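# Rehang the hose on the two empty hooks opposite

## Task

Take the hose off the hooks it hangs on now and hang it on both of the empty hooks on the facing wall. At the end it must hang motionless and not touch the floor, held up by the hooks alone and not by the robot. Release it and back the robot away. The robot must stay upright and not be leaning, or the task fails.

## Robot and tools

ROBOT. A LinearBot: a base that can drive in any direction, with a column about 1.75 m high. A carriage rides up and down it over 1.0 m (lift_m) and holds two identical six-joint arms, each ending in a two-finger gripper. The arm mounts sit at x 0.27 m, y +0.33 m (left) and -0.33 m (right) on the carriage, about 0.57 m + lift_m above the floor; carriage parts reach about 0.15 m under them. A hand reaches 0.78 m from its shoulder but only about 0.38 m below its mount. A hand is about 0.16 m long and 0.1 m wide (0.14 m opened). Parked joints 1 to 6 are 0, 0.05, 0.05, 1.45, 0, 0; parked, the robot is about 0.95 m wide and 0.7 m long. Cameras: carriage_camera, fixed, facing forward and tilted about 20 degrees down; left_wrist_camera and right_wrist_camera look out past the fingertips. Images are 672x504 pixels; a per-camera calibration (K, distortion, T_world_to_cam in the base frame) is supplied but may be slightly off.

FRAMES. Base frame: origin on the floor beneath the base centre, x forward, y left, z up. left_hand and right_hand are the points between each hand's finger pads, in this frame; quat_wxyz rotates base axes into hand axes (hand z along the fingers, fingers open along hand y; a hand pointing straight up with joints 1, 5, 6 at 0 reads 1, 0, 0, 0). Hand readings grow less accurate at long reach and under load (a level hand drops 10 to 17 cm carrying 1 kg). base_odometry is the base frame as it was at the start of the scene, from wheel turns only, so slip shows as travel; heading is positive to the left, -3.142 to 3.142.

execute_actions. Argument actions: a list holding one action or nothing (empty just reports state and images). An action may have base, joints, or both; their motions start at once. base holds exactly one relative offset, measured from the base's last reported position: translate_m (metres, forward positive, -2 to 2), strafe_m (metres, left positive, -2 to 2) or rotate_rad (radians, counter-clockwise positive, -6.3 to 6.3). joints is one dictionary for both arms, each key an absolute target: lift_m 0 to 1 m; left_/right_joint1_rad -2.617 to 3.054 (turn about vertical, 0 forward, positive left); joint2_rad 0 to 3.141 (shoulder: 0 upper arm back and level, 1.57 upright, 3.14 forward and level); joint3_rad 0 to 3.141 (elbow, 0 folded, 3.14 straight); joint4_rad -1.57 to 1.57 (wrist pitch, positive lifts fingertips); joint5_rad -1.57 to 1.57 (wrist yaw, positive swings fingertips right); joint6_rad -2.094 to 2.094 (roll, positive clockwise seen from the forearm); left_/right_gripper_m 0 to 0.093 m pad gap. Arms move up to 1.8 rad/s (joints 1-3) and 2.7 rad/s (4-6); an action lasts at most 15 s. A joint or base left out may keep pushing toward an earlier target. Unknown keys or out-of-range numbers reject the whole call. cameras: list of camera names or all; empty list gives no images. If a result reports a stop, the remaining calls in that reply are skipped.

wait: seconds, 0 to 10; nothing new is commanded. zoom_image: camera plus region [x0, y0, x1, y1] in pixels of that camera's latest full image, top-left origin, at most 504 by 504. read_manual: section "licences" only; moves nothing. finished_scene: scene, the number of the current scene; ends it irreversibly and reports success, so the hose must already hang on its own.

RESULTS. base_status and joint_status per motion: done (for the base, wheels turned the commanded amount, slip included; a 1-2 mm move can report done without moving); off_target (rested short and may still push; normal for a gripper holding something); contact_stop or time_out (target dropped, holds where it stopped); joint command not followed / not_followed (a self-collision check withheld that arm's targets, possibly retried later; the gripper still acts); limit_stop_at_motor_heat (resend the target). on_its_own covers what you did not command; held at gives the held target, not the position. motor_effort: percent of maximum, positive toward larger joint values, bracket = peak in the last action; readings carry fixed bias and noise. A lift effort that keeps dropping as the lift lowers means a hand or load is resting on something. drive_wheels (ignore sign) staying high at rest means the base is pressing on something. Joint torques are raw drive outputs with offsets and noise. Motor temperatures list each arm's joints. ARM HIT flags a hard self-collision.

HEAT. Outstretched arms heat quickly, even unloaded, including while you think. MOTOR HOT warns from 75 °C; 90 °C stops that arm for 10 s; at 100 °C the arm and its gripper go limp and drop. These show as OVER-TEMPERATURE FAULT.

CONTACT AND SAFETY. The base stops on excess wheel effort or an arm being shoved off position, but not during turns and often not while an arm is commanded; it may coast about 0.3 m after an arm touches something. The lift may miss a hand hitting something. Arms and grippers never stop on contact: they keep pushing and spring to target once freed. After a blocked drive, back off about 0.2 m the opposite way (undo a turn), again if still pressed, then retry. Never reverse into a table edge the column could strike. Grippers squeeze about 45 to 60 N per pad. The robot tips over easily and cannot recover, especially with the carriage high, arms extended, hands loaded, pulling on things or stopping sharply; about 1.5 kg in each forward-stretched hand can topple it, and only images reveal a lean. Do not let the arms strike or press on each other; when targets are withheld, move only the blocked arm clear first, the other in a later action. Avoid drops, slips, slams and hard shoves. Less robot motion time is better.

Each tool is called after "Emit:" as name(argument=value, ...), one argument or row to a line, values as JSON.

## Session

Emit:
execute_actions(
  actions=[],
  cameras=["carriage_camera"],
)

Scene clock: 0.00 s.
Joint torques (N m, as the arm reports them, + toward a larger angle): no reading
Motor temperatures (°C, as the motors report them): left_arm=[22 25 27 30 24 24] | right_arm=[24 28 29 32 24 22]
base_odometry: x=+0.000 y=+0.000 heading=+0.000 (m, m, rad; odometry frame)
base_status: not commanded
joint_positions: lift_m=+0.297 left_joint1_rad=+0.014 left_joint2_rad=+0.028 left_joint3_rad=+0.056 left_joint4_rad=+1.431 left_joint5_rad=-0.026 left_joint6_rad=+0.021 left_gripper_m=+0.094 right_joint1_rad=+0.031 right_joint2_rad=+0.063 right_joint3_rad=+0.068 right_joint4_rad=+1.415 right_joint5_rad=-0.025 right_joint6_rad=+0.008 right_gripper_m=+0.095
joint_status: not commanded
motor_effort: lift_m=+22 drive_wheels=+0 (%)
left_hand: x=+0.3115 y=+0.3361 z=+1.2984 quat_wxyz=(+0.998, -0.013, +0.056, +0.018) (m; base frame)
right_hand: x=+0.3229 y=-0.3256 z=+1.3007 quat_wxyz=(+0.997, -0.014, +0.076, +0.021) (m; base frame)
pictures: carriage_camera
camera_calibration (this result's frames):
carriage_camera: T_world_to_cam=[[0.0822967, -0.995226, -0.0524726, 0.0610187], [-0.384338, 0.0168851, -0.923038, 1.26259], [0.919517, 0.0961303, -0.381114, 0.319744], [0, 0, 0, 1]] pos_world=[0.18623, 0.00867145, 1.29048]
Images, in order (width x height): carriage_camera 672x504.

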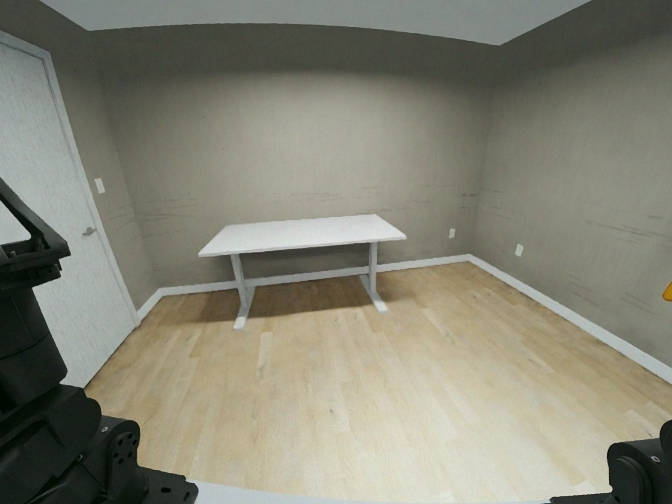

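Emit:
execute_actions(
  actions=[
    {"base":{"rotate_rad":-1.3},"joints":{"lift_m":0.1,"left_joint1_rad":0.5,"left_joint2_rad":1.2,"left_joint3_rad":1.0,"left_joint4_rad":0.2,"left_joint5_rad":0.5,"left_joint6_rad":0,"right_joint1_rad":-0.5,"right_joint2_rad":1.2,"right_joint3_rad":1.0,"right_joint4_rad":0.2,"right_joint5_rad":-0.5,"right_joint6_rad":0}},
  ],
  cameras=["carriage_camera"],
)

Scene clock: 5.93 s.
Joint torques (N m, as the arm reports them, + toward a larger angle): left_arm=[ 0.9  -4.79  8.75  2.06  0.15 -0.14] | right_arm=[-0.48 -5.88  7.99  2.39 -0.09 -0.12]
Motor temperatures (°C, as the motors report them): left_arm=[22 26 28 31 24 24] | right_arm=[24 28 30 33 24 22]
base_odometry: x=+0.000 y=+0.000 heading=-1.300 (m, m, rad; odometry frame)
base_status: done
joint_positions: lift_m=+0.100 left_joint1_rad=+0.494 left_joint2_rad=+1.202 left_joint3_rad=+0.987 left_joint4_rad=+0.201 left_joint5_rad=+0.494 left_joint6_rad=+0.004 left_gripper_m=+0.094 right_joint1_rad=-0.497 right_joint2_rad=+1.205 right_joint3_rad=+0.983 right_joint4_rad=+0.201 right_joint5_rad=-0.493 right_joint6_rad=+0.004 right_gripper_m=+0.095
joint_status: all done
motor_effort: lift_m=+22(22) drive_wheels=+2(10) (%)
left_hand: x=+0.6775 y=+0.4501 z=+1.0320 quat_wxyz=(+0.703, -0.001, +0.712, -0.001) (m; base frame)
right_hand: x=+0.6778 y=-0.4521 z=+1.0292 quat_wxyz=(+0.701, +0.007, +0.714, +0.003) (m; base frame)
pictures: carriage_camera
camera_calibration (this result's frames):
carriage_camera: T_world_to_cam=[[0.0822967, -0.995226, -0.0524726, 0.0506727], [-0.384338, 0.0168851, -0.923038, 1.08059], [0.919517, 0.0961303, -0.381114, 0.244599], [0, 0, 0, 1]] pos_world=[0.18623, 0.00867145, 1.09331]
Images, in order (width x height): carriage_camera 672x504.

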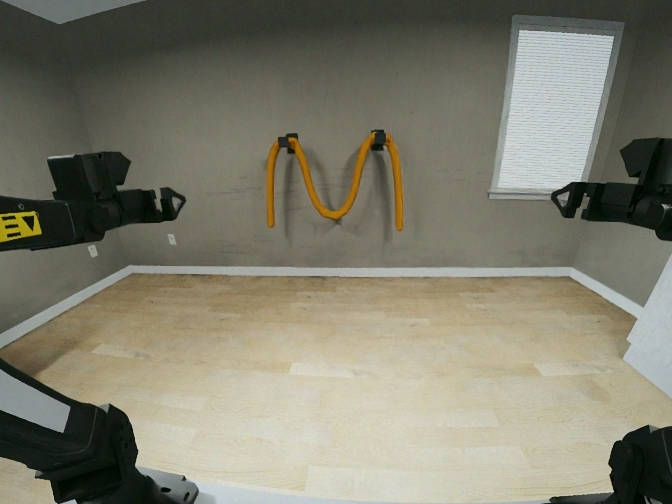

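Emit:
execute_actions(
  actions=[
    {"base":{"strafe_m":0.22},"joints":{"lift_m":0.2}},
  ],
  cameras=[],
)

Emit:
execute_actions(
  actions=[
    {"base":{"translate_m":1.1}},
  ],
)

Scene clock: 11.50 s.
Joint torques (N m, as the arm reports them, + toward a larger angle): left_arm=[ 0.7  -4.88  7.66  2.02  0.13 -0.03] | right_arm=[-0.45 -5.86  7.36  2.35 -0.05 -0.13]
Motor temperatures (°C, as the motors report them): left_arm=[22 26 30 32 24 24] | right_arm=[24 28 31 35 24 22]
base_odometry: x=+0.212 y=+0.059 heading=-1.301 (m, m, rad; odometry frame)
base_status: done
joint_positions: lift_m=+0.200 left_joint1_rad=+0.494 left_joint2_rad=+1.202 left_joint3_rad=+0.997 left_joint4_rad=+0.208 left_joint5_rad=+0.495 left_joint6_rad=+0.004 left_gripper_m=+0.094 right_joint1_rad=-0.497 right_joint2_rad=+1.205 right_joint3_rad=+0.993 right_joint4_rad=+0.205 right_joint5_rad=-0.494 right_joint6_rad=+0.004 right_gripper_m=+0.095
joint_status: all done
motor_effort: lift_m=+25(30) drive_wheels=-4(7) (%)
left_hand: x=+0.6775 y=+0.4498 z=+1.1383 quat_wxyz=(+0.708, +0.003, +0.706, +0.002) (m; base frame)
right_hand: x=+0.6778 y=-0.4519 z=+1.1346 quat_wxyz=(+0.705, +0.004, +0.709, +0.001) (m; base frame)
pictures: none
No camera images: the call's "cameras" was empty. Leave "cameras" out to get every camera's image.

Scene clock: 16.07 s.
Joint torques (N m, as the arm reports them, + toward a larger angle): left_arm=[ 0.68 -4.96  7.79  1.95  0.16 -0.04] | right_arm=[-0.36 -5.9   7.38  2.32 -0.05 -0.12]
Motor temperatures (°C, as the motors report them): left_arm=[22 26 30 33 24 24] | right_arm=[24 29 32 36 24 22]
base_odometry: x=+0.506 y=-1.001 heading=-1.300 (m, m, rad; odometry frame)
base_status: done
joint_positions: lift_m=+0.200 left_joint1_rad=+0.494 left_joint2_rad=+1.202 left_joint3_rad=+0.997 left_joint4_rad=+0.208 left_joint5_rad=+0.496 left_joint6_rad=+0.004 left_gripper_m=+0.094 right_joint1_rad=-0.498 right_joint2_rad=+1.205 right_joint3_rad=+0.993 right_joint4_rad=+0.205 right_joint5_rad=-0.494 right_joint6_rad=+0.004 right_gripper_m=+0.095
joint_status: not commanded
motor_effort: lift_m=+23(26) drive_wheels=-3(9) (%)
left_hand: x=+0.6775 y=+0.4497 z=+1.1383 quat_wxyz=(+0.708, +0.003, +0.706, +0.001) (m; base frame)
right_hand: x=+0.6776 y=-0.4523 z=+1.1346 quat_wxyz=(+0.705, +0.004, +0.709, +0.001) (m; base frame)
pictures: carriage_camera, left_wrist_camera, right_wrist_camera
camera_calibration (this result's frames):
carriage_camera: T_world_to_cam=[[0.0822967, -0.995226, -0.0524726, 0.0559085], [-0.384338, 0.0168851, -0.923038, 1.1727], [0.919517, 0.0961303, -0.381114, 0.282628], [0, 0, 0, 1]] pos_world=[0.18623, 0.00867145, 1.19309]
left_wrist_camera: T_world_to_cam=[[-0.0485238, -0.996741, -0.064445, 0.553127], [-0.633106, 0.0805969, -0.769858, 1.26784], [0.772543, 0.00344408, -0.634953, 0.326141], [0, 0, 0, 1]] pos_world=[0.577559, 0.448017, 1.21879]
right_wrist_camera: T_world_to_cam=[[-0.00559408, -0.997971, -0.0634238, -0.371641], [-0.574003, 0.0551398, -0.816994, 1.34066], [0.818834, 0.0318351, -0.573147, 0.239102], [0, 0, 0, 1]] pos_world=[0.571679, -0.452422, 1.20878]
Images, in order (width x height): carriage_camera 672x504, left_wrist_camera 672x504, right_wrist_camera 672x504.

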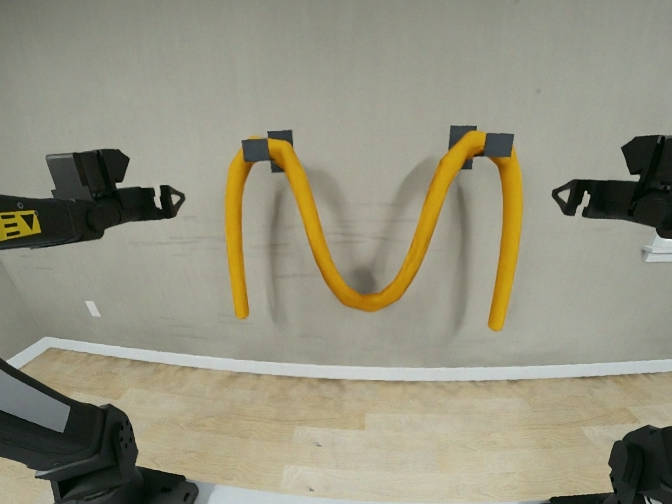

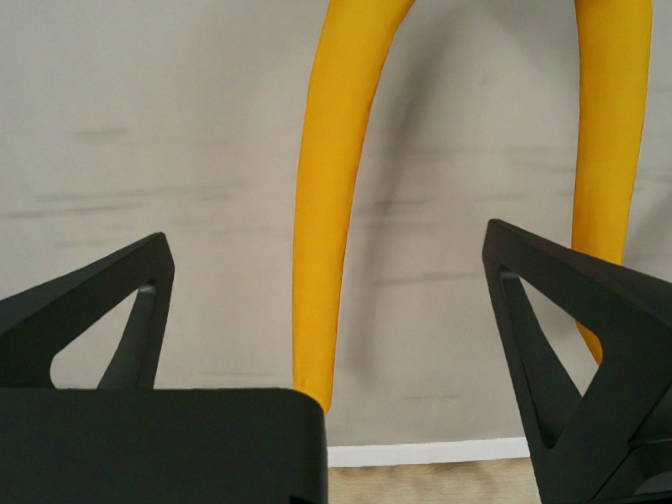

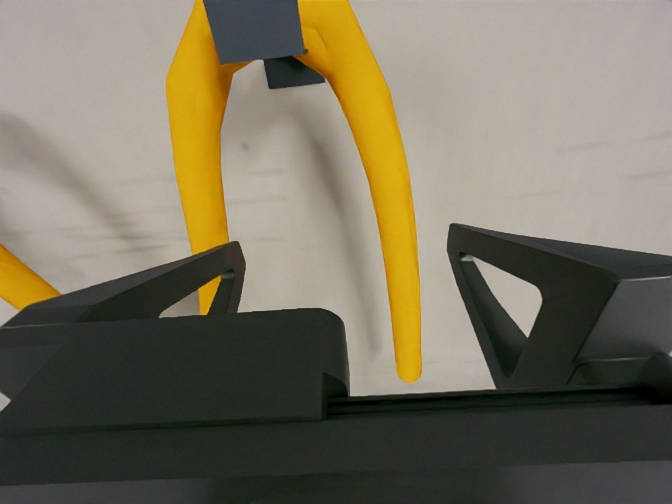

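Emit:
execute_actions(
  actions=[
    {"base":{"strafe_m":-0.035},"joints":{"lift_m":0.17}},
  ],
  cameras=[],
)

Emit:
execute_actions(
  actions=[
    {"base":{"translate_m":0.26}},
  ],
)

Scene clock: 20.93 s.
Joint torques (N m, as the arm reports them, + toward a larger angle): left_arm=[ 0.82 -4.71  7.51  2.01  0.15 -0.09] | right_arm=[-0.27 -5.72  7.45  2.4  -0.05 -0.11]
Motor temperatures (°C, as the motors report them): left_arm=[22 26 31 34 24 24] | right_arm=[24 29 33 37 24 22]
base_odometry: x=+0.473 y=-1.011 heading=-1.300 (m, m, rad; odometry frame)
base_status: done
joint_positions: lift_m=+0.170 left_joint1_rad=+0.494 left_joint2_rad=+1.201 left_joint3_rad=+0.997 left_joint4_rad=+0.203 left_joint5_rad=+0.496 left_joint6_rad=+0.004 left_gripper_m=+0.094 right_joint1_rad=-0.498 right_joint2_rad=+1.203 right_joint3_rad=+0.993 right_joint4_rad=+0.201 right_joint5_rad=-0.495 right_joint6_rad=+0.004 right_gripper_m=+0.095
joint_status: all done
motor_effort: lift_m=+21(22) drive_wheels=-2(6) (%)
left_hand: x=+0.6773 y=+0.4498 z=+1.1076 quat_wxyz=(+0.707, +0.002, +0.708, +0.001) (m; base frame)
right_hand: x=+0.6773 y=-0.4520 z=+1.1046 quat_wxyz=(+0.704, +0.004, +0.710, +0.002) (m; base frame)
pictures: none
No camera images: the call's "cameras" was empty. Leave "cameras" out to get every camera's image.

Scene clock: 23.27 s.
Joint torques (N m, as the arm reports them, + toward a larger angle): left_arm=[ 0.68 -5.05  8.06  2.05  0.09 -0.07] | right_arm=[-0.32 -5.64  7.27  2.34 -0.05 -0.13]
Motor temperatures (°C, as the motors report them): left_arm=[22 27 31 34 24 24] | right_arm=[24 29 33 37 24 22]
base_odometry: x=+0.542 y=-1.262 heading=-1.300 (m, m, rad; odometry frame)
base_status: done
joint_positions: lift_m=+0.170 left_joint1_rad=+0.494 left_joint2_rad=+1.201 left_joint3_rad=+0.997 left_joint4_rad=+0.204 left_joint5_rad=+0.496 left_joint6_rad=+0.004 left_gripper_m=+0.094 right_joint1_rad=-0.498 right_joint2_rad=+1.203 right_joint3_rad=+0.993 right_joint4_rad=+0.201 right_joint5_rad=-0.495 right_joint6_rad=+0.004 right_gripper_m=+0.095
joint_status: not commanded
motor_effort: lift_m=+22(22) drive_wheels=-4(7) (%)
left_hand: x=+0.6773 y=+0.4498 z=+1.1079 quat_wxyz=(+0.707, +0.002, +0.707, +0.001) (m; base frame)
right_hand: x=+0.6773 y=-0.4520 z=+1.1046 quat_wxyz=(+0.704, +0.004, +0.710, +0.002) (m; base frame)
pictures: carriage_camera, left_wrist_camera, right_wrist_camera
camera_calibration (this result's frames):
carriage_camera: T_world_to_cam=[[0.0822967, -0.995226, -0.0524726, 0.0543461], [-0.384338, 0.0168851, -0.923038, 1.14521], [0.919517, 0.0961303, -0.381114, 0.27128], [0, 0, 0, 1]] pos_world=[0.18623, 0.00867145, 1.16331]
left_wrist_camera: T_world_to_cam=[[-0.0483357, -0.996863, -0.0626762, 0.549227], [-0.635461, 0.0791033, -0.76807, 1.24456], [0.770619, 0.00270305, -0.637291, 0.311108], [0, 0, 0, 1]] pos_world=[0.577674, 0.448214, 1.1886]
right_wrist_camera: T_world_to_cam=[[-0.00496113, -0.997905, -0.0645104, -0.372429], [-0.575684, 0.0555988, -0.81578, 1.3159], [0.817657, 0.0330905, -0.574754, 0.225288], [0, 0, 0, 1]] pos_world=[0.571485, -0.452266, 1.17894]
Images, in order (width x height): carriage_camera 672x504, left_wrist_camera 672x504, right_wrist_camera 672x504.

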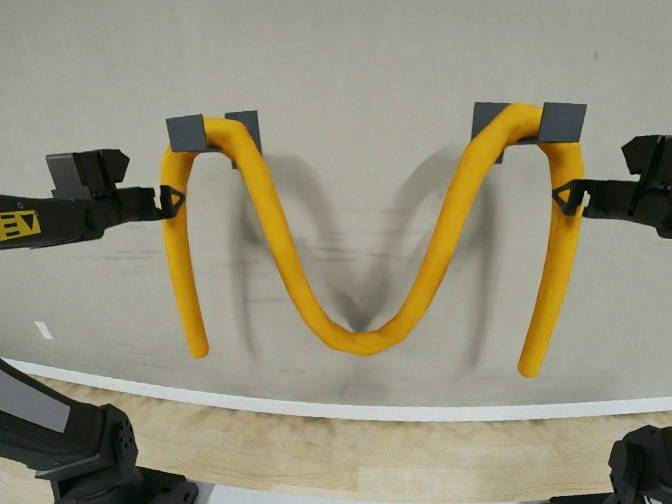

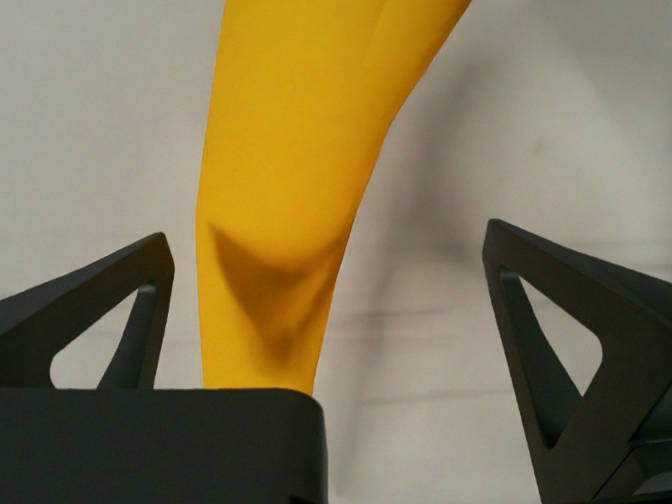

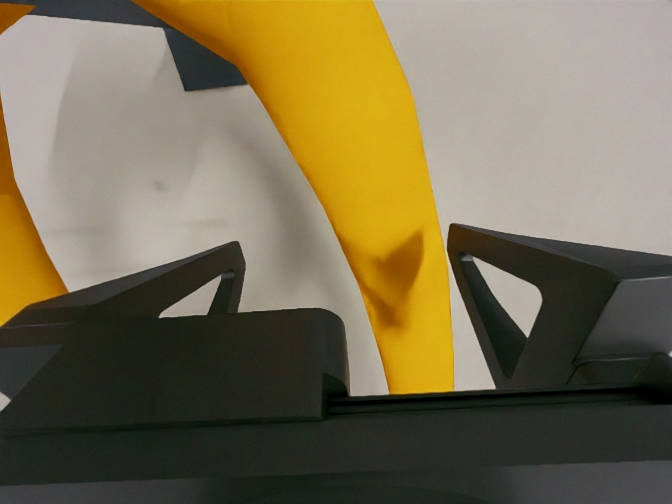

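Emit:
execute_actions(
  actions=[
    {"base":{"translate_m":0.085},"joints":{"left_joint1_rad":0.57,"left_joint5_rad":0.57,"right_joint1_rad":-0.59,"right_joint5_rad":-0.59,"left_joint6_rad":0.15,"right_joint6_rad":-0.15}},
  ],
  cameras=[],
)

Emit:
execute_actions(
  actions=[
    {"joints":{"left_gripper_m":0.02,"right_gripper_m":0.02}},
  ],
)

Scene clock: 28.20 s.
Joint torques (N m, as the arm reports them, + toward a larger angle): left_arm=[ 0.81 -4.79  7.83  2.    0.16  0.04] | right_arm=[-0.2  -5.7   7.42  2.32 -0.09 -0.18]
Motor temperatures (°C, as the motors report them): left_arm=[22 27 32 35 24 24] | right_arm=[24 29 34 38 24 22]
base_odometry: x=+0.564 y=-1.344 heading=-1.301 (m, m, rad; odometry frame)
base_status: done
joint_positions: lift_m=+0.170 left_joint1_rad=+0.566 left_joint2_rad=+1.201 left_joint3_rad=+0.997 left_joint4_rad=+0.205 left_joint5_rad=+0.560 left_joint6_rad=+0.143 left_gripper_m=+0.094 right_joint1_rad=-0.590 right_joint2_rad=+1.203 right_joint3_rad=+0.993 right_joint4_rad=+0.201 right_joint5_rad=-0.580 right_joint6_rad=-0.141 right_gripper_m=+0.095
joint_status: all done
motor_effort: lift_m=+20(22) drive_wheels=-3(7) (%)
left_hand: x=+0.6682 y=+0.4666 z=+1.1080 quat_wxyz=(+0.705, +0.049, +0.705, +0.053) (m; base frame)
right_hand: x=+0.6654 y=-0.4726 z=+1.1046 quat_wxyz=(+0.703, -0.045, +0.708, -0.052) (m; base frame)
pictures: none
No camera images: the call's "cameras" was empty. Leave "cameras" out to get every camera's image.

Scene clock: 28.87 s.
Joint torques (N m, as the arm reports them, + toward a larger angle): left_arm=[ 0.48 -4.86  7.76  1.99  0.05  0.01] | right_arm=[-0.17 -5.53  7.35  2.3  -0.12 -0.15]
Motor temperatures (°C, as the motors report them): left_arm=[22 27 32 35 24 24] | right_arm=[24 29 34 38 24 22]
base_odometry: x=+0.564 y=-1.344 heading=-1.301 (m, m, rad; odometry frame)
base_status: not commanded
joint_positions: lift_m=+0.170 left_joint1_rad=+0.566 left_joint2_rad=+1.201 left_joint3_rad=+0.997 left_joint4_rad=+0.204 left_joint5_rad=+0.570 left_joint6_rad=+0.149 left_gripper_m=+0.062 right_joint1_rad=-0.590 right_joint2_rad=+1.203 right_joint3_rad=+0.993 right_joint4_rad=+0.200 right_joint5_rad=-0.580 right_joint6_rad=-0.143 right_gripper_m=+0.061
joint_status: left_gripper_m off_target (ended at +0.062, target +0.020); right_gripper_m off_target (ended at +0.061, target +0.020)
motor_effort: lift_m=+23(23) drive_wheels=-3(3) (%)
left_hand: x=+0.6682 y=+0.4648 z=+1.1078 quat_wxyz=(+0.705, +0.054, +0.705, +0.051) (m; base frame)
right_hand: x=+0.6654 y=-0.4726 z=+1.1045 quat_wxyz=(+0.702, -0.046, +0.709, -0.052) (m; base frame)
pictures: carriage_camera, left_wrist_camera, right_wrist_camera
camera_calibration (this result's frames):
carriage_camera: T_world_to_cam=[[0.0822967, -0.995226, -0.0524726, 0.0543461], [-0.384338, 0.0168851, -0.923038, 1.14521], [0.919517, 0.0961303, -0.381114, 0.27128], [0, 0, 0, 1]] pos_world=[0.18623, 0.00867145, 1.16331]
left_wrist_camera: T_world_to_cam=[[-0.0509963, -0.97742, -0.205059, 0.714257], [-0.634982, 0.190213, -0.748743, 1.16416], [0.770842, 0.0920257, -0.630345, 0.268654], [0, 0, 0, 1]] pos_world=[0.568553, 0.451968, 1.18746]
right_wrist_camera: T_world_to_cam=[[-0.00947148, -0.996596, 0.0818989, -0.551114], [-0.576691, -0.0614658, -0.814647, 1.25423], [0.816907, -0.0549463, -0.574146, 0.193835], [0, 0, 0, 1]] pos_world=[0.559738, -0.461495, 1.17818]
Images, in order (width x height): carriage_camera 672x504, left_wrist_camera 672x504, right_wrist_camera 672x504.

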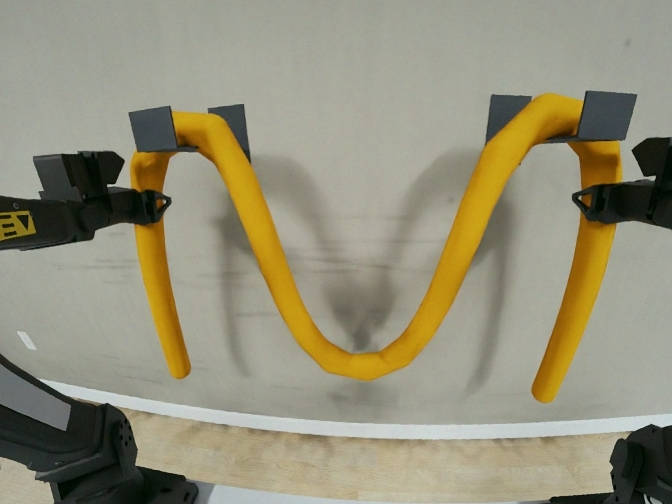

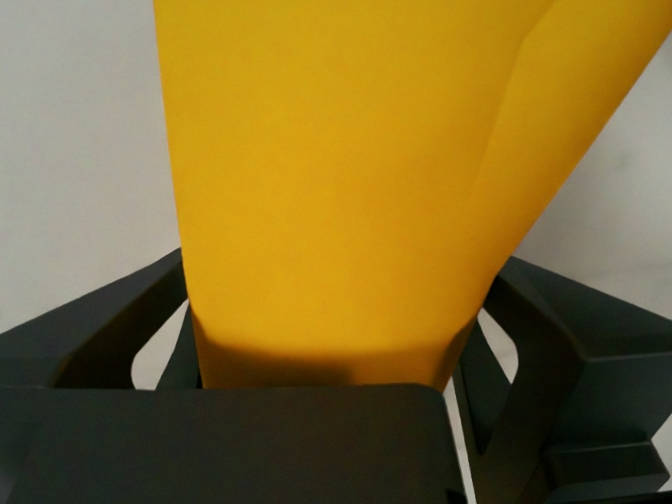

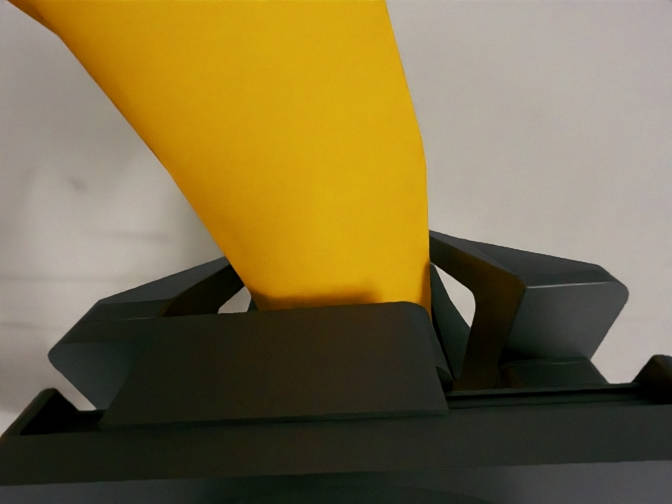

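Emit:
execute_actions(
  actions=[
    {"joints":{"lift_m":0.68,"left_joint1_rad":0.6,"right_joint1_rad":-0.61,"left_joint4_rad":0.27,"right_joint4_rad":0.27}},
  ],
  cameras=["carriage_camera"],
)

Scene clock: 33.37 s.
Joint torques (N m, as the arm reports them, + toward a larger angle): left_arm=[ 1.21 -5.49  8.97  2.97 -0.04 -0.3 ] | right_arm=[-0.36 -6.62  8.1   3.26  0.02  0.48]
Motor temperatures (°C, as the motors report them): left_arm=[22 27 33 37 24 24] | right_arm=[24 29 34 40 24 22]
base_odometry: x=+0.564 y=-1.343 heading=-1.301 (m, m, rad; odometry frame)
base_status: not commanded
joint_positions: lift_m=+0.680 left_joint1_rad=+0.585 left_joint2_rad=+1.211 left_joint3_rad=+0.982 left_joint4_rad=+0.178 left_joint5_rad=+0.579 left_joint6_rad=+0.187 left_gripper_m=+0.062 right_joint1_rad=-0.607 right_joint2_rad=+1.213 right_joint3_rad=+0.985 right_joint4_rad=+0.178 right_joint5_rad=-0.594 right_joint6_rad=-0.193 right_gripper_m=+0.061
joint_status: left_joint4_rad off_target (ended at +0.178, target +0.270); right_joint4_rad off_target (ended at +0.177, target +0.270); the others done
motor_effort: lift_m=+26(28) drive_wheels=+2(3) (%)
left_hand: x=+0.6674 y=+0.4720 z=+1.6011 quat_wxyz=(+0.690, +0.055, +0.720, +0.057) (m; base frame)
right_hand: x=+0.6649 y=-0.4780 z=+1.6015 quat_wxyz=(+0.689, -0.055, +0.720, -0.061) (m; base frame)
pictures: carriage_camera
camera_calibration (this result's frames):
carriage_camera: T_world_to_cam=[[0.0822967, -0.995226, -0.0524726, 0.081086], [-0.384338, 0.0168851, -0.923038, 1.61559], [0.919517, 0.0961303, -0.381114, 0.465494], [0, 0, 0, 1]] pos_world=[0.18623, 0.00867145, 1.67291]
Images, in order (width x height): carriage_camera 672x504.

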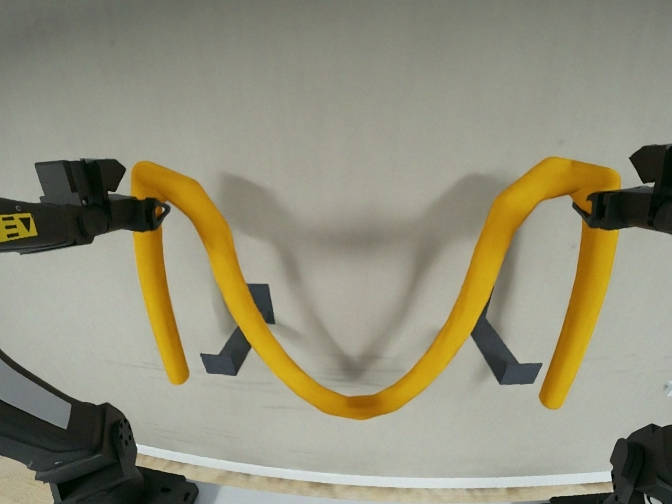

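Emit:
execute_actions(
  actions=[
    {"base":{"translate_m":-1.4},"joints":{"lift_m":0.73}},
  ],
  cameras=[],
)

Emit:
execute_actions(
  actions=[
    {"base":{"rotate_rad":3.14},"joints":{"lift_m":0.62}},
  ],
  cameras=["carriage_camera"],
)

Scene clock: 40.97 s.
Joint torques (N m, as the arm reports them, + toward a larger angle): left_arm=[ 1.7  -7.03  9.68  3.04  0.07 -0.32] | right_arm=[-0.62 -7.68  8.86  3.4   0.01  0.51]
Motor temperatures (°C, as the motors report them): left_arm=[22 28 34 40 24 24] | right_arm=[24 30 36 44 24 22]
base_odometry: x=+0.191 y=+0.006 heading=-1.301 (m, m, rad; odometry frame)
base_status: done
joint_positions: lift_m=+0.730 left_joint1_rad=+0.585 left_joint2_rad=+1.225 left_joint3_rad=+0.973 left_joint4_rad=+0.172 left_joint5_rad=+0.575 left_joint6_rad=+0.184 left_gripper_m=+0.062 right_joint1_rad=-0.607 right_joint2_rad=+1.224 right_joint3_rad=+0.973 right_joint4_rad=+0.168 right_joint5_rad=-0.592 right_joint6_rad=-0.196 right_gripper_m=+0.061
joint_status: all done
motor_effort: lift_m=+29(34) drive_wheels=-2(9) (%)
left_hand: x=+0.6701 y=+0.4745 z=+1.6401 quat_wxyz=(+0.681, +0.048, +0.729, +0.051) (m; base frame)
right_hand: x=+0.6666 y=-0.4795 z=+1.6397 quat_wxyz=(+0.680, -0.050, +0.729, -0.055) (m; base frame)
pictures: none
No camera images: the call's "cameras" was empty. Leave "cameras" out to get every camera's image.

Scene clock: 45.23 s.
Joint torques (N m, as the arm reports them, + toward a larger angle): left_arm=[ 1.03 -7.    9.59  3.2   0.19 -0.34] | right_arm=[-0.33 -8.25  8.81  3.58 -0.05  0.57]
Motor temperatures (°C, as the motors report them): left_arm=[22 28 35 42 24 24] | right_arm=[24 30 36 46 24 22]
base_odometry: x=+0.191 y=+0.006 heading=+1.839 (m, m, rad; odometry frame)
base_status: done
joint_positions: lift_m=+0.620 left_joint1_rad=+0.594 left_joint2_rad=+1.225 left_joint3_rad=+0.973 left_joint4_rad=+0.161 left_joint5_rad=+0.559 left_joint6_rad=+0.183 left_gripper_m=+0.062 right_joint1_rad=-0.608 right_joint2_rad=+1.229 right_joint3_rad=+0.973 right_joint4_rad=+0.155 right_joint5_rad=-0.587 right_joint6_rad=-0.199 right_gripper_m=+0.061
joint_status: all done
motor_effort: lift_m=+26(24) drive_wheels=+2(10) (%)
left_hand: x=+0.6686 y=+0.4803 z=+1.5276 quat_wxyz=(+0.677, +0.037, +0.733, +0.057) (m; base frame)
right_hand: x=+0.6672 y=-0.4816 z=+1.5248 quat_wxyz=(+0.674, -0.045, +0.735, -0.055) (m; base frame)
pictures: carriage_camera
camera_calibration (this result's frames):
carriage_camera: T_world_to_cam=[[0.0822967, -0.995226, -0.0524726, 0.0779446], [-0.384338, 0.0168851, -0.923038, 1.56033], [0.919517, 0.0961303, -0.381114, 0.442678], [0, 0, 0, 1]] pos_world=[0.18623, 0.00867145, 1.61304]
Images, in order (width x height): carriage_camera 672x504.

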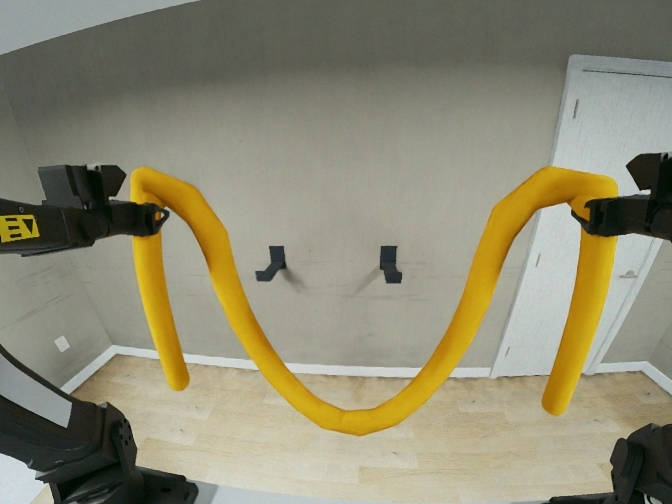

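Emit:
execute_actions(
  actions=[
    {"base":{"strafe_m":0.18},"joints":{"lift_m":0.58}},
  ],
  cameras=[],
)

Emit:
execute_actions(
  actions=[
    {"base":{"translate_m":0.5}},
  ],
  cameras=["carriage_camera"],
)

Scene clock: 50.47 s.
Joint torques (N m, as the arm reports them, + toward a larger angle): left_arm=[ 1.04 -6.83  9.76  3.25  0.2  -0.31] | right_arm=[-0.27 -8.17  8.65  3.55 -0.07  0.61]
Motor temperatures (°C, as the motors report them): left_arm=[22 28 36 44 24 24] | right_arm=[24 31 37 49 24 22]
base_odometry: x=+0.018 y=-0.042 heading=+1.840 (m, m, rad; odometry frame)
base_status: done
joint_positions: lift_m=+0.580 left_joint1_rad=+0.594 left_joint2_rad=+1.226 left_joint3_rad=+0.973 left_joint4_rad=+0.155 left_joint5_rad=+0.567 left_joint6_rad=+0.183 left_gripper_m=+0.062 right_joint1_rad=-0.608 right_joint2_rad=+1.229 right_joint3_rad=+0.973 right_joint4_rad=+0.152 right_joint5_rad=-0.587 right_joint6_rad=-0.200 right_gripper_m=+0.061
joint_status: all done
motor_effort: lift_m=+25(27) drive_wheels=-4(8) (%)
left_hand: x=+0.6686 y=+0.4789 z=+1.4863 quat_wxyz=(+0.675, +0.039, +0.735, +0.053) (m; base frame)
right_hand: x=+0.6670 y=-0.4815 z=+1.4843 quat_wxyz=(+0.674, -0.045, +0.736, -0.054) (m; base frame)
pictures: none
No camera images: the call's "cameras" was empty. Leave "cameras" out to get every camera's image.

Scene clock: 53.57 s.
Joint torques (N m, as the arm reports them, + toward a larger angle): left_arm=[ 0.94 -7.13  9.48  3.15  0.11 -0.3 ] | right_arm=[-0.38 -8.22  8.62  3.53 -0.08  0.57]
Motor temperatures (°C, as the motors report them): left_arm=[22 29 36 45 24 24] | right_arm=[24 31 38 50 24 22]
base_odometry: x=-0.115 y=+0.440 heading=+1.840 (m, m, rad; odometry frame)
base_status: done
joint_positions: lift_m=+0.580 left_joint1_rad=+0.594 left_joint2_rad=+1.226 left_joint3_rad=+0.973 left_joint4_rad=+0.159 left_joint5_rad=+0.567 left_joint6_rad=+0.183 left_gripper_m=+0.062 right_joint1_rad=-0.608 right_joint2_rad=+1.229 right_joint3_rad=+0.973 right_joint4_rad=+0.153 right_joint5_rad=-0.587 right_joint6_rad=-0.200 right_gripper_m=+0.061
joint_status: not commanded
motor_effort: lift_m=+26(25) drive_wheels=-4(8) (%)
left_hand: x=+0.6687 y=+0.4789 z=+1.4870 quat_wxyz=(+0.676, +0.040, +0.733, +0.053) (m; base frame)
right_hand: x=+0.6671 y=-0.4815 z=+1.4846 quat_wxyz=(+0.674, -0.046, +0.735, -0.054) (m; base frame)
pictures: carriage_camera
camera_calibration (this result's frames):
carriage_camera: T_world_to_cam=[[0.0822967, -0.995226, -0.0524726, 0.0758426], [-0.384338, 0.0168851, -0.923038, 1.52335], [0.919517, 0.0961303, -0.381114, 0.42741], [0, 0, 0, 1]] pos_world=[0.18623, 0.00867145, 1.57298]
Images, in order (width x height): carriage_camera 672x504.

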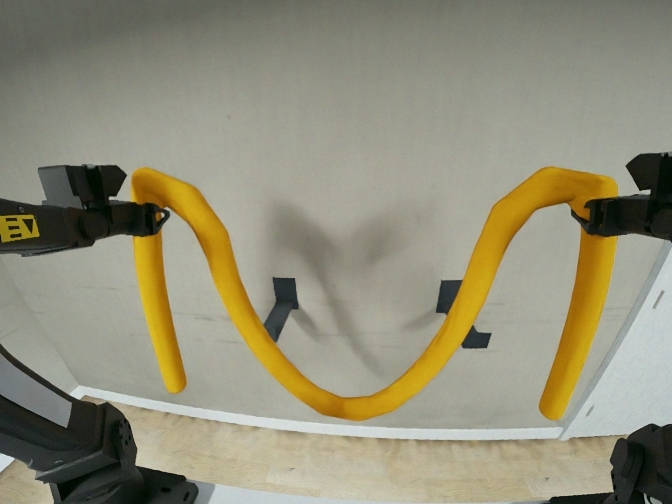

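Emit:
execute_actions(
  actions=[
    {"base":{"strafe_m":-0.025}},
  ],
  cameras=[],
)

Emit:
execute_actions(
  actions=[
    {"base":{"translate_m":0.25}},
  ],
  cameras=["carriage_camera"],
)

Emit:
execute_actions(
  actions=[
    {"joints":{"lift_m":0.35}},
  ],
  cameras=["carriage_camera"],
)

Scene clock: 57.27 s.
Joint torques (N m, as the arm reports them, + toward a larger angle): left_arm=[ 0.78 -7.14  9.83  3.12  0.14 -0.29] | right_arm=[-0.32 -8.31  8.84  3.56 -0.1   0.56]
Motor temperatures (°C, as the motors report them): left_arm=[22 29 37 46 24 24] | right_arm=[24 31 38 51 24 22]
base_odometry: x=-0.092 y=+0.447 heading=+1.841 (m, m, rad; odometry frame)
base_status: done
joint_positions: lift_m=+0.580 left_joint1_rad=+0.594 left_joint2_rad=+1.226 left_joint3_rad=+0.973 left_joint4_rad=+0.161 left_joint5_rad=+0.568 left_joint6_rad=+0.183 left_gripper_m=+0.062 right_joint1_rad=-0.608 right_joint2_rad=+1.229 right_joint3_rad=+0.973 right_joint4_rad=+0.153 right_joint5_rad=-0.587 right_joint6_rad=-0.200 right_gripper_m=+0.061
joint_status: not commanded
motor_effort: lift_m=+26(26) drive_wheels=+2(6) (%)
left_hand: x=+0.6687 y=+0.4788 z=+1.4875 quat_wxyz=(+0.677, +0.040, +0.733, +0.053) (m; base frame)
right_hand: x=+0.6671 y=-0.4815 z=+1.4846 quat_wxyz=(+0.674, -0.046, +0.735, -0.054) (m; base frame)
pictures: none
No camera images: the call's "cameras" was empty. Leave "cameras" out to get every camera's image.

Scene clock: 59.63 s.
Joint torques (N m, as the arm reports them, + toward a larger angle): left_arm=[ 0.56 -7.03  9.51  3.17  0.17 -0.32] | right_arm=[-0.41 -8.13  8.74  3.53 -0.03  0.58]
Motor temperatures (°C, as the motors report them): left_arm=[22 29 37 46 24 24] | right_arm=[24 31 38 52 24 22]
base_odometry: x=-0.158 y=+0.688 heading=+1.840 (m, m, rad; odometry frame)
base_status: done
joint_positions: lift_m=+0.580 left_joint1_rad=+0.594 left_joint2_rad=+1.226 left_joint3_rad=+0.973 left_joint4_rad=+0.163 left_joint5_rad=+0.568 left_joint6_rad=+0.183 left_gripper_m=+0.062 right_joint1_rad=-0.608 right_joint2_rad=+1.229 right_joint3_rad=+0.973 right_joint4_rad=+0.154 right_joint5_rad=-0.587 right_joint6_rad=-0.200 right_gripper_m=+0.061
joint_status: not commanded
motor_effort: lift_m=+26(27) drive_wheels=-4(7) (%)
left_hand: x=+0.6687 y=+0.4788 z=+1.4879 quat_wxyz=(+0.678, +0.041, +0.732, +0.054) (m; base frame)
right_hand: x=+0.6671 y=-0.4814 z=+1.4848 quat_wxyz=(+0.674, -0.046, +0.735, -0.055) (m; base frame)
pictures: carriage_camera
camera_calibration (this result's frames):
carriage_camera: T_world_to_cam=[[0.0822967, -0.995226, -0.0524726, 0.0758426], [-0.384338, 0.0168851, -0.923038, 1.52335], [0.919517, 0.0961303, -0.381114, 0.42741], [0, 0, 0, 1]] pos_world=[0.18623, 0.00867145, 1.57298]
Images, in order (width x height): carriage_camera 672x504.

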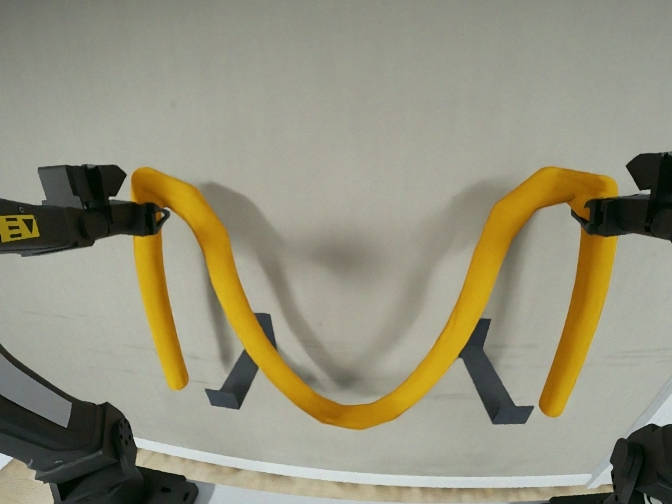

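Scene clock: 61.10 s.
Joint torques (N m, as the arm reports them, + toward a larger angle): left_arm=[ 0.7  -7.13  9.54  3.12  0.13 -0.26] | right_arm=[-0.42 -8.24  8.87  3.53 -0.07  0.57]
Motor temperatures (°C, as the motors report them): left_arm=[22 29 38 47 24 24] | right_arm=[24 31 39 52 24 22]
base_odometry: x=-0.158 y=+0.688 heading=+1.840 (m, m, rad; odometry frame)
base_status: not commanded
joint_positions: lift_m=+0.350 left_joint1_rad=+0.594 left_joint2_rad=+1.226 left_joint3_rad=+0.973 left_joint4_rad=+0.156 left_joint5_rad=+0.570 left_joint6_rad=+0.183 left_gripper_m=+0.062 right_joint1_rad=-0.608 right_joint2_rad=+1.229 right_joint3_rad=+0.973 right_joint4_rad=+0.152 right_joint5_rad=-0.588 right_joint6_rad=-0.199 right_gripper_m=+0.061
joint_status: all done
motor_effort: lift_m=+23(24) drive_wheels=-3(4) (%)
left_hand: x=+0.6687 y=+0.4785 z=+1.2567 quat_wxyz=(+0.676, +0.040, +0.734, +0.052) (m; base frame)
right_hand: x=+0.6670 y=-0.4813 z=+1.2544 quat_wxyz=(+0.674, -0.045, +0.736, -0.054) (m; base frame)
pictures: carriage_camera
camera_calibration (this result's frames):
carriage_camera: T_world_to_cam=[[0.0822967, -0.995226, -0.0524726, 0.0637784], [-0.384338, 0.0168851, -0.923038, 1.31114], [0.919517, 0.0961303, -0.381114, 0.339788], [0, 0, 0, 1]] pos_world=[0.18623, 0.00867145, 1.34307]
Images, in order (width x height): carriage_camera 672x504.

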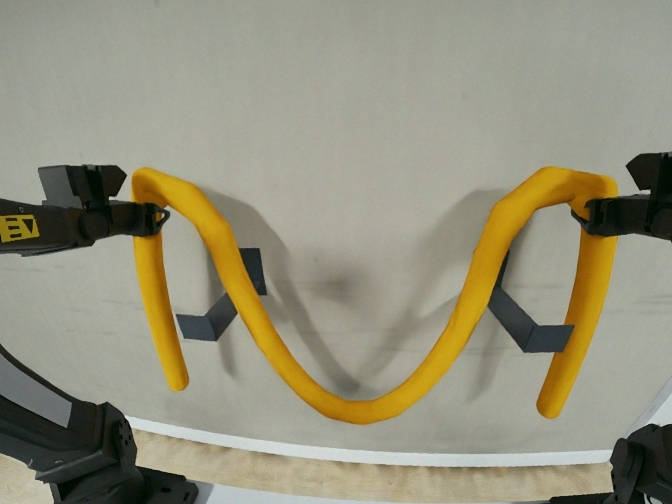

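Emit:
execute_actions(
  actions=[
    {"base":{"strafe_m":-0.01},"joints":{"lift_m":0.0}},
  ],
  cameras=["carriage_camera"],
)

Emit:
execute_actions(
  actions=[
    {"joints":{"left_joint3_rad":0.92,"right_joint3_rad":0.92}},
  ],
  cameras=["carriage_camera"],
)

Scene clock: 66.77 s.
Joint torques (N m, as the arm reports them, + toward a larger angle): left_arm=[ 0.78 -5.83  8.35  2.17 -0.12  0.28] | right_arm=[-0.62 -6.42  7.74  2.47  0.05 -0.26]
Motor temperatures (°C, as the motors report them): left_arm=[22 30 38 47 24 24] | right_arm=[24 32 39 53 24 22]
base_odometry: x=-0.148 y=+0.690 heading=+1.840 (m, m, rad; odometry frame)
base_status: done
joint_positions: lift_m=+0.000 left_joint1_rad=+0.594 left_joint2_rad=+1.212 left_joint3_rad=+0.990 left_joint4_rad=+0.256 left_joint5_rad=+0.592 left_joint6_rad=+0.117 left_gripper_m=+0.061 right_joint1_rad=-0.606 right_joint2_rad=+1.211 right_joint3_rad=+0.987 right_joint4_rad=+0.258 right_joint5_rad=-0.592 right_joint6_rad=-0.132 right_gripper_m=+0.061
joint_status: all done
on_its_own: left_joint4_rad moved +0.099 to your old target +0.270; right_joint4_rad moved +0.106 to your old target +0.270
motor_effort: lift_m=+21(24) drive_wheels=-3(5) (%)
left_hand: x=+0.6666 y=+0.4733 z=+0.9418 quat_wxyz=(+0.715, +0.047, +0.696, +0.049) (m; base frame)
right_hand: x=+0.6647 y=-0.4778 z=+0.9412 quat_wxyz=(+0.715, -0.048, +0.696, -0.059) (m; base frame)
pictures: carriage_camera
camera_calibration (this result's frames):
carriage_camera: T_world_to_cam=[[0.0822967, -0.995226, -0.0524726, 0.0454282], [-0.384338, 0.0168851, -0.923038, 0.988338], [0.919517, 0.0961303, -0.381114, 0.206508], [0, 0, 0, 1]] pos_world=[0.18623, 0.00867145, 0.993361]
Images, in order (width x height): carriage_camera 672x504.

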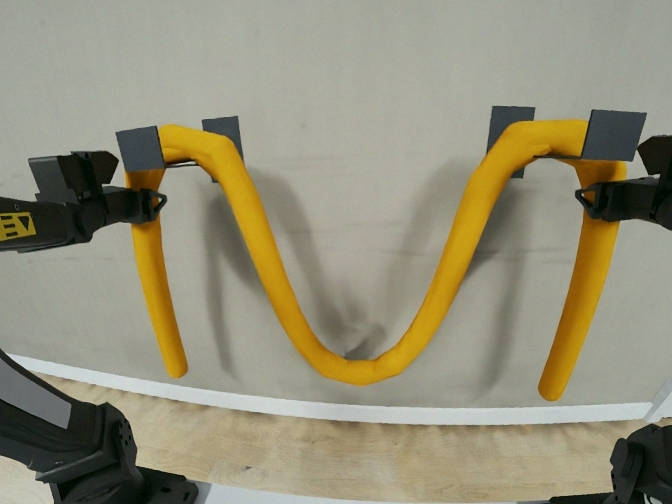

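Scene clock: 67.37 s.
Joint torques (N m, as the arm reports them, + toward a larger angle): left_arm=[ 1.12 -5.2   5.76  2.01 -0.14  0.4 ] | right_arm=[-0.54 -5.57  4.69  2.05  0.04 -0.3 ]
Motor temperatures (°C, as the motors report them): left_arm=[22 30 38 47 24 24] | right_arm=[24 32 39 53 24 22]
base_odometry: x=-0.148 y=+0.690 heading=+1.840 (m, m, rad; odometry frame)
base_status: not commanded
joint_positions: lift_m=+0.000 left_joint1_rad=+0.594 left_joint2_rad=+1.204 left_joint3_rad=+0.945 left_joint4_rad=+0.277 left_joint5_rad=+0.587 left_joint6_rad=+0.110 left_gripper_m=+0.061 right_joint1_rad=-0.606 right_joint2_rad=+1.203 right_joint3_rad=+0.954 right_joint4_rad=+0.293 right_joint5_rad=-0.593 right_joint6_rad=-0.128 right_gripper_m=+0.061
joint_status: all done
motor_effort: lift_m=+22(23) drive_wheels=-3(3) (%)
left_hand: x=+0.6650 y=+0.4730 z=+0.9285 quat_wxyz=(+0.711, +0.040, +0.701, +0.045) (m; base frame)
right_hand: x=+0.6629 y=-0.4765 z=+0.9363 quat_wxyz=(+0.717, -0.049, +0.692, -0.059) (m; base frame)
pictures: carriage_camera
camera_calibration (this result's frames):
carriage_camera: T_world_to_cam=[[0.0822967, -0.995226, -0.0524726, 0.0454282], [-0.384338, 0.0168851, -0.923038, 0.988338], [0.919517, 0.0961303, -0.381114, 0.206508], [0, 0, 0, 1]] pos_world=[0.18623, 0.00867145, 0.993361]
Images, in order (width x height): carriage_camera 672x504.

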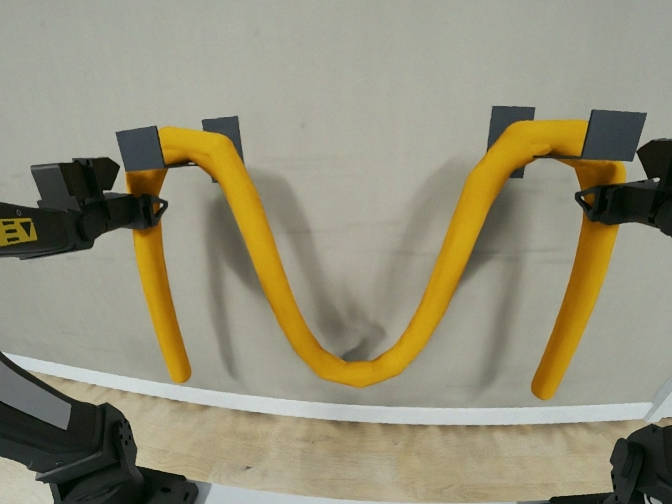

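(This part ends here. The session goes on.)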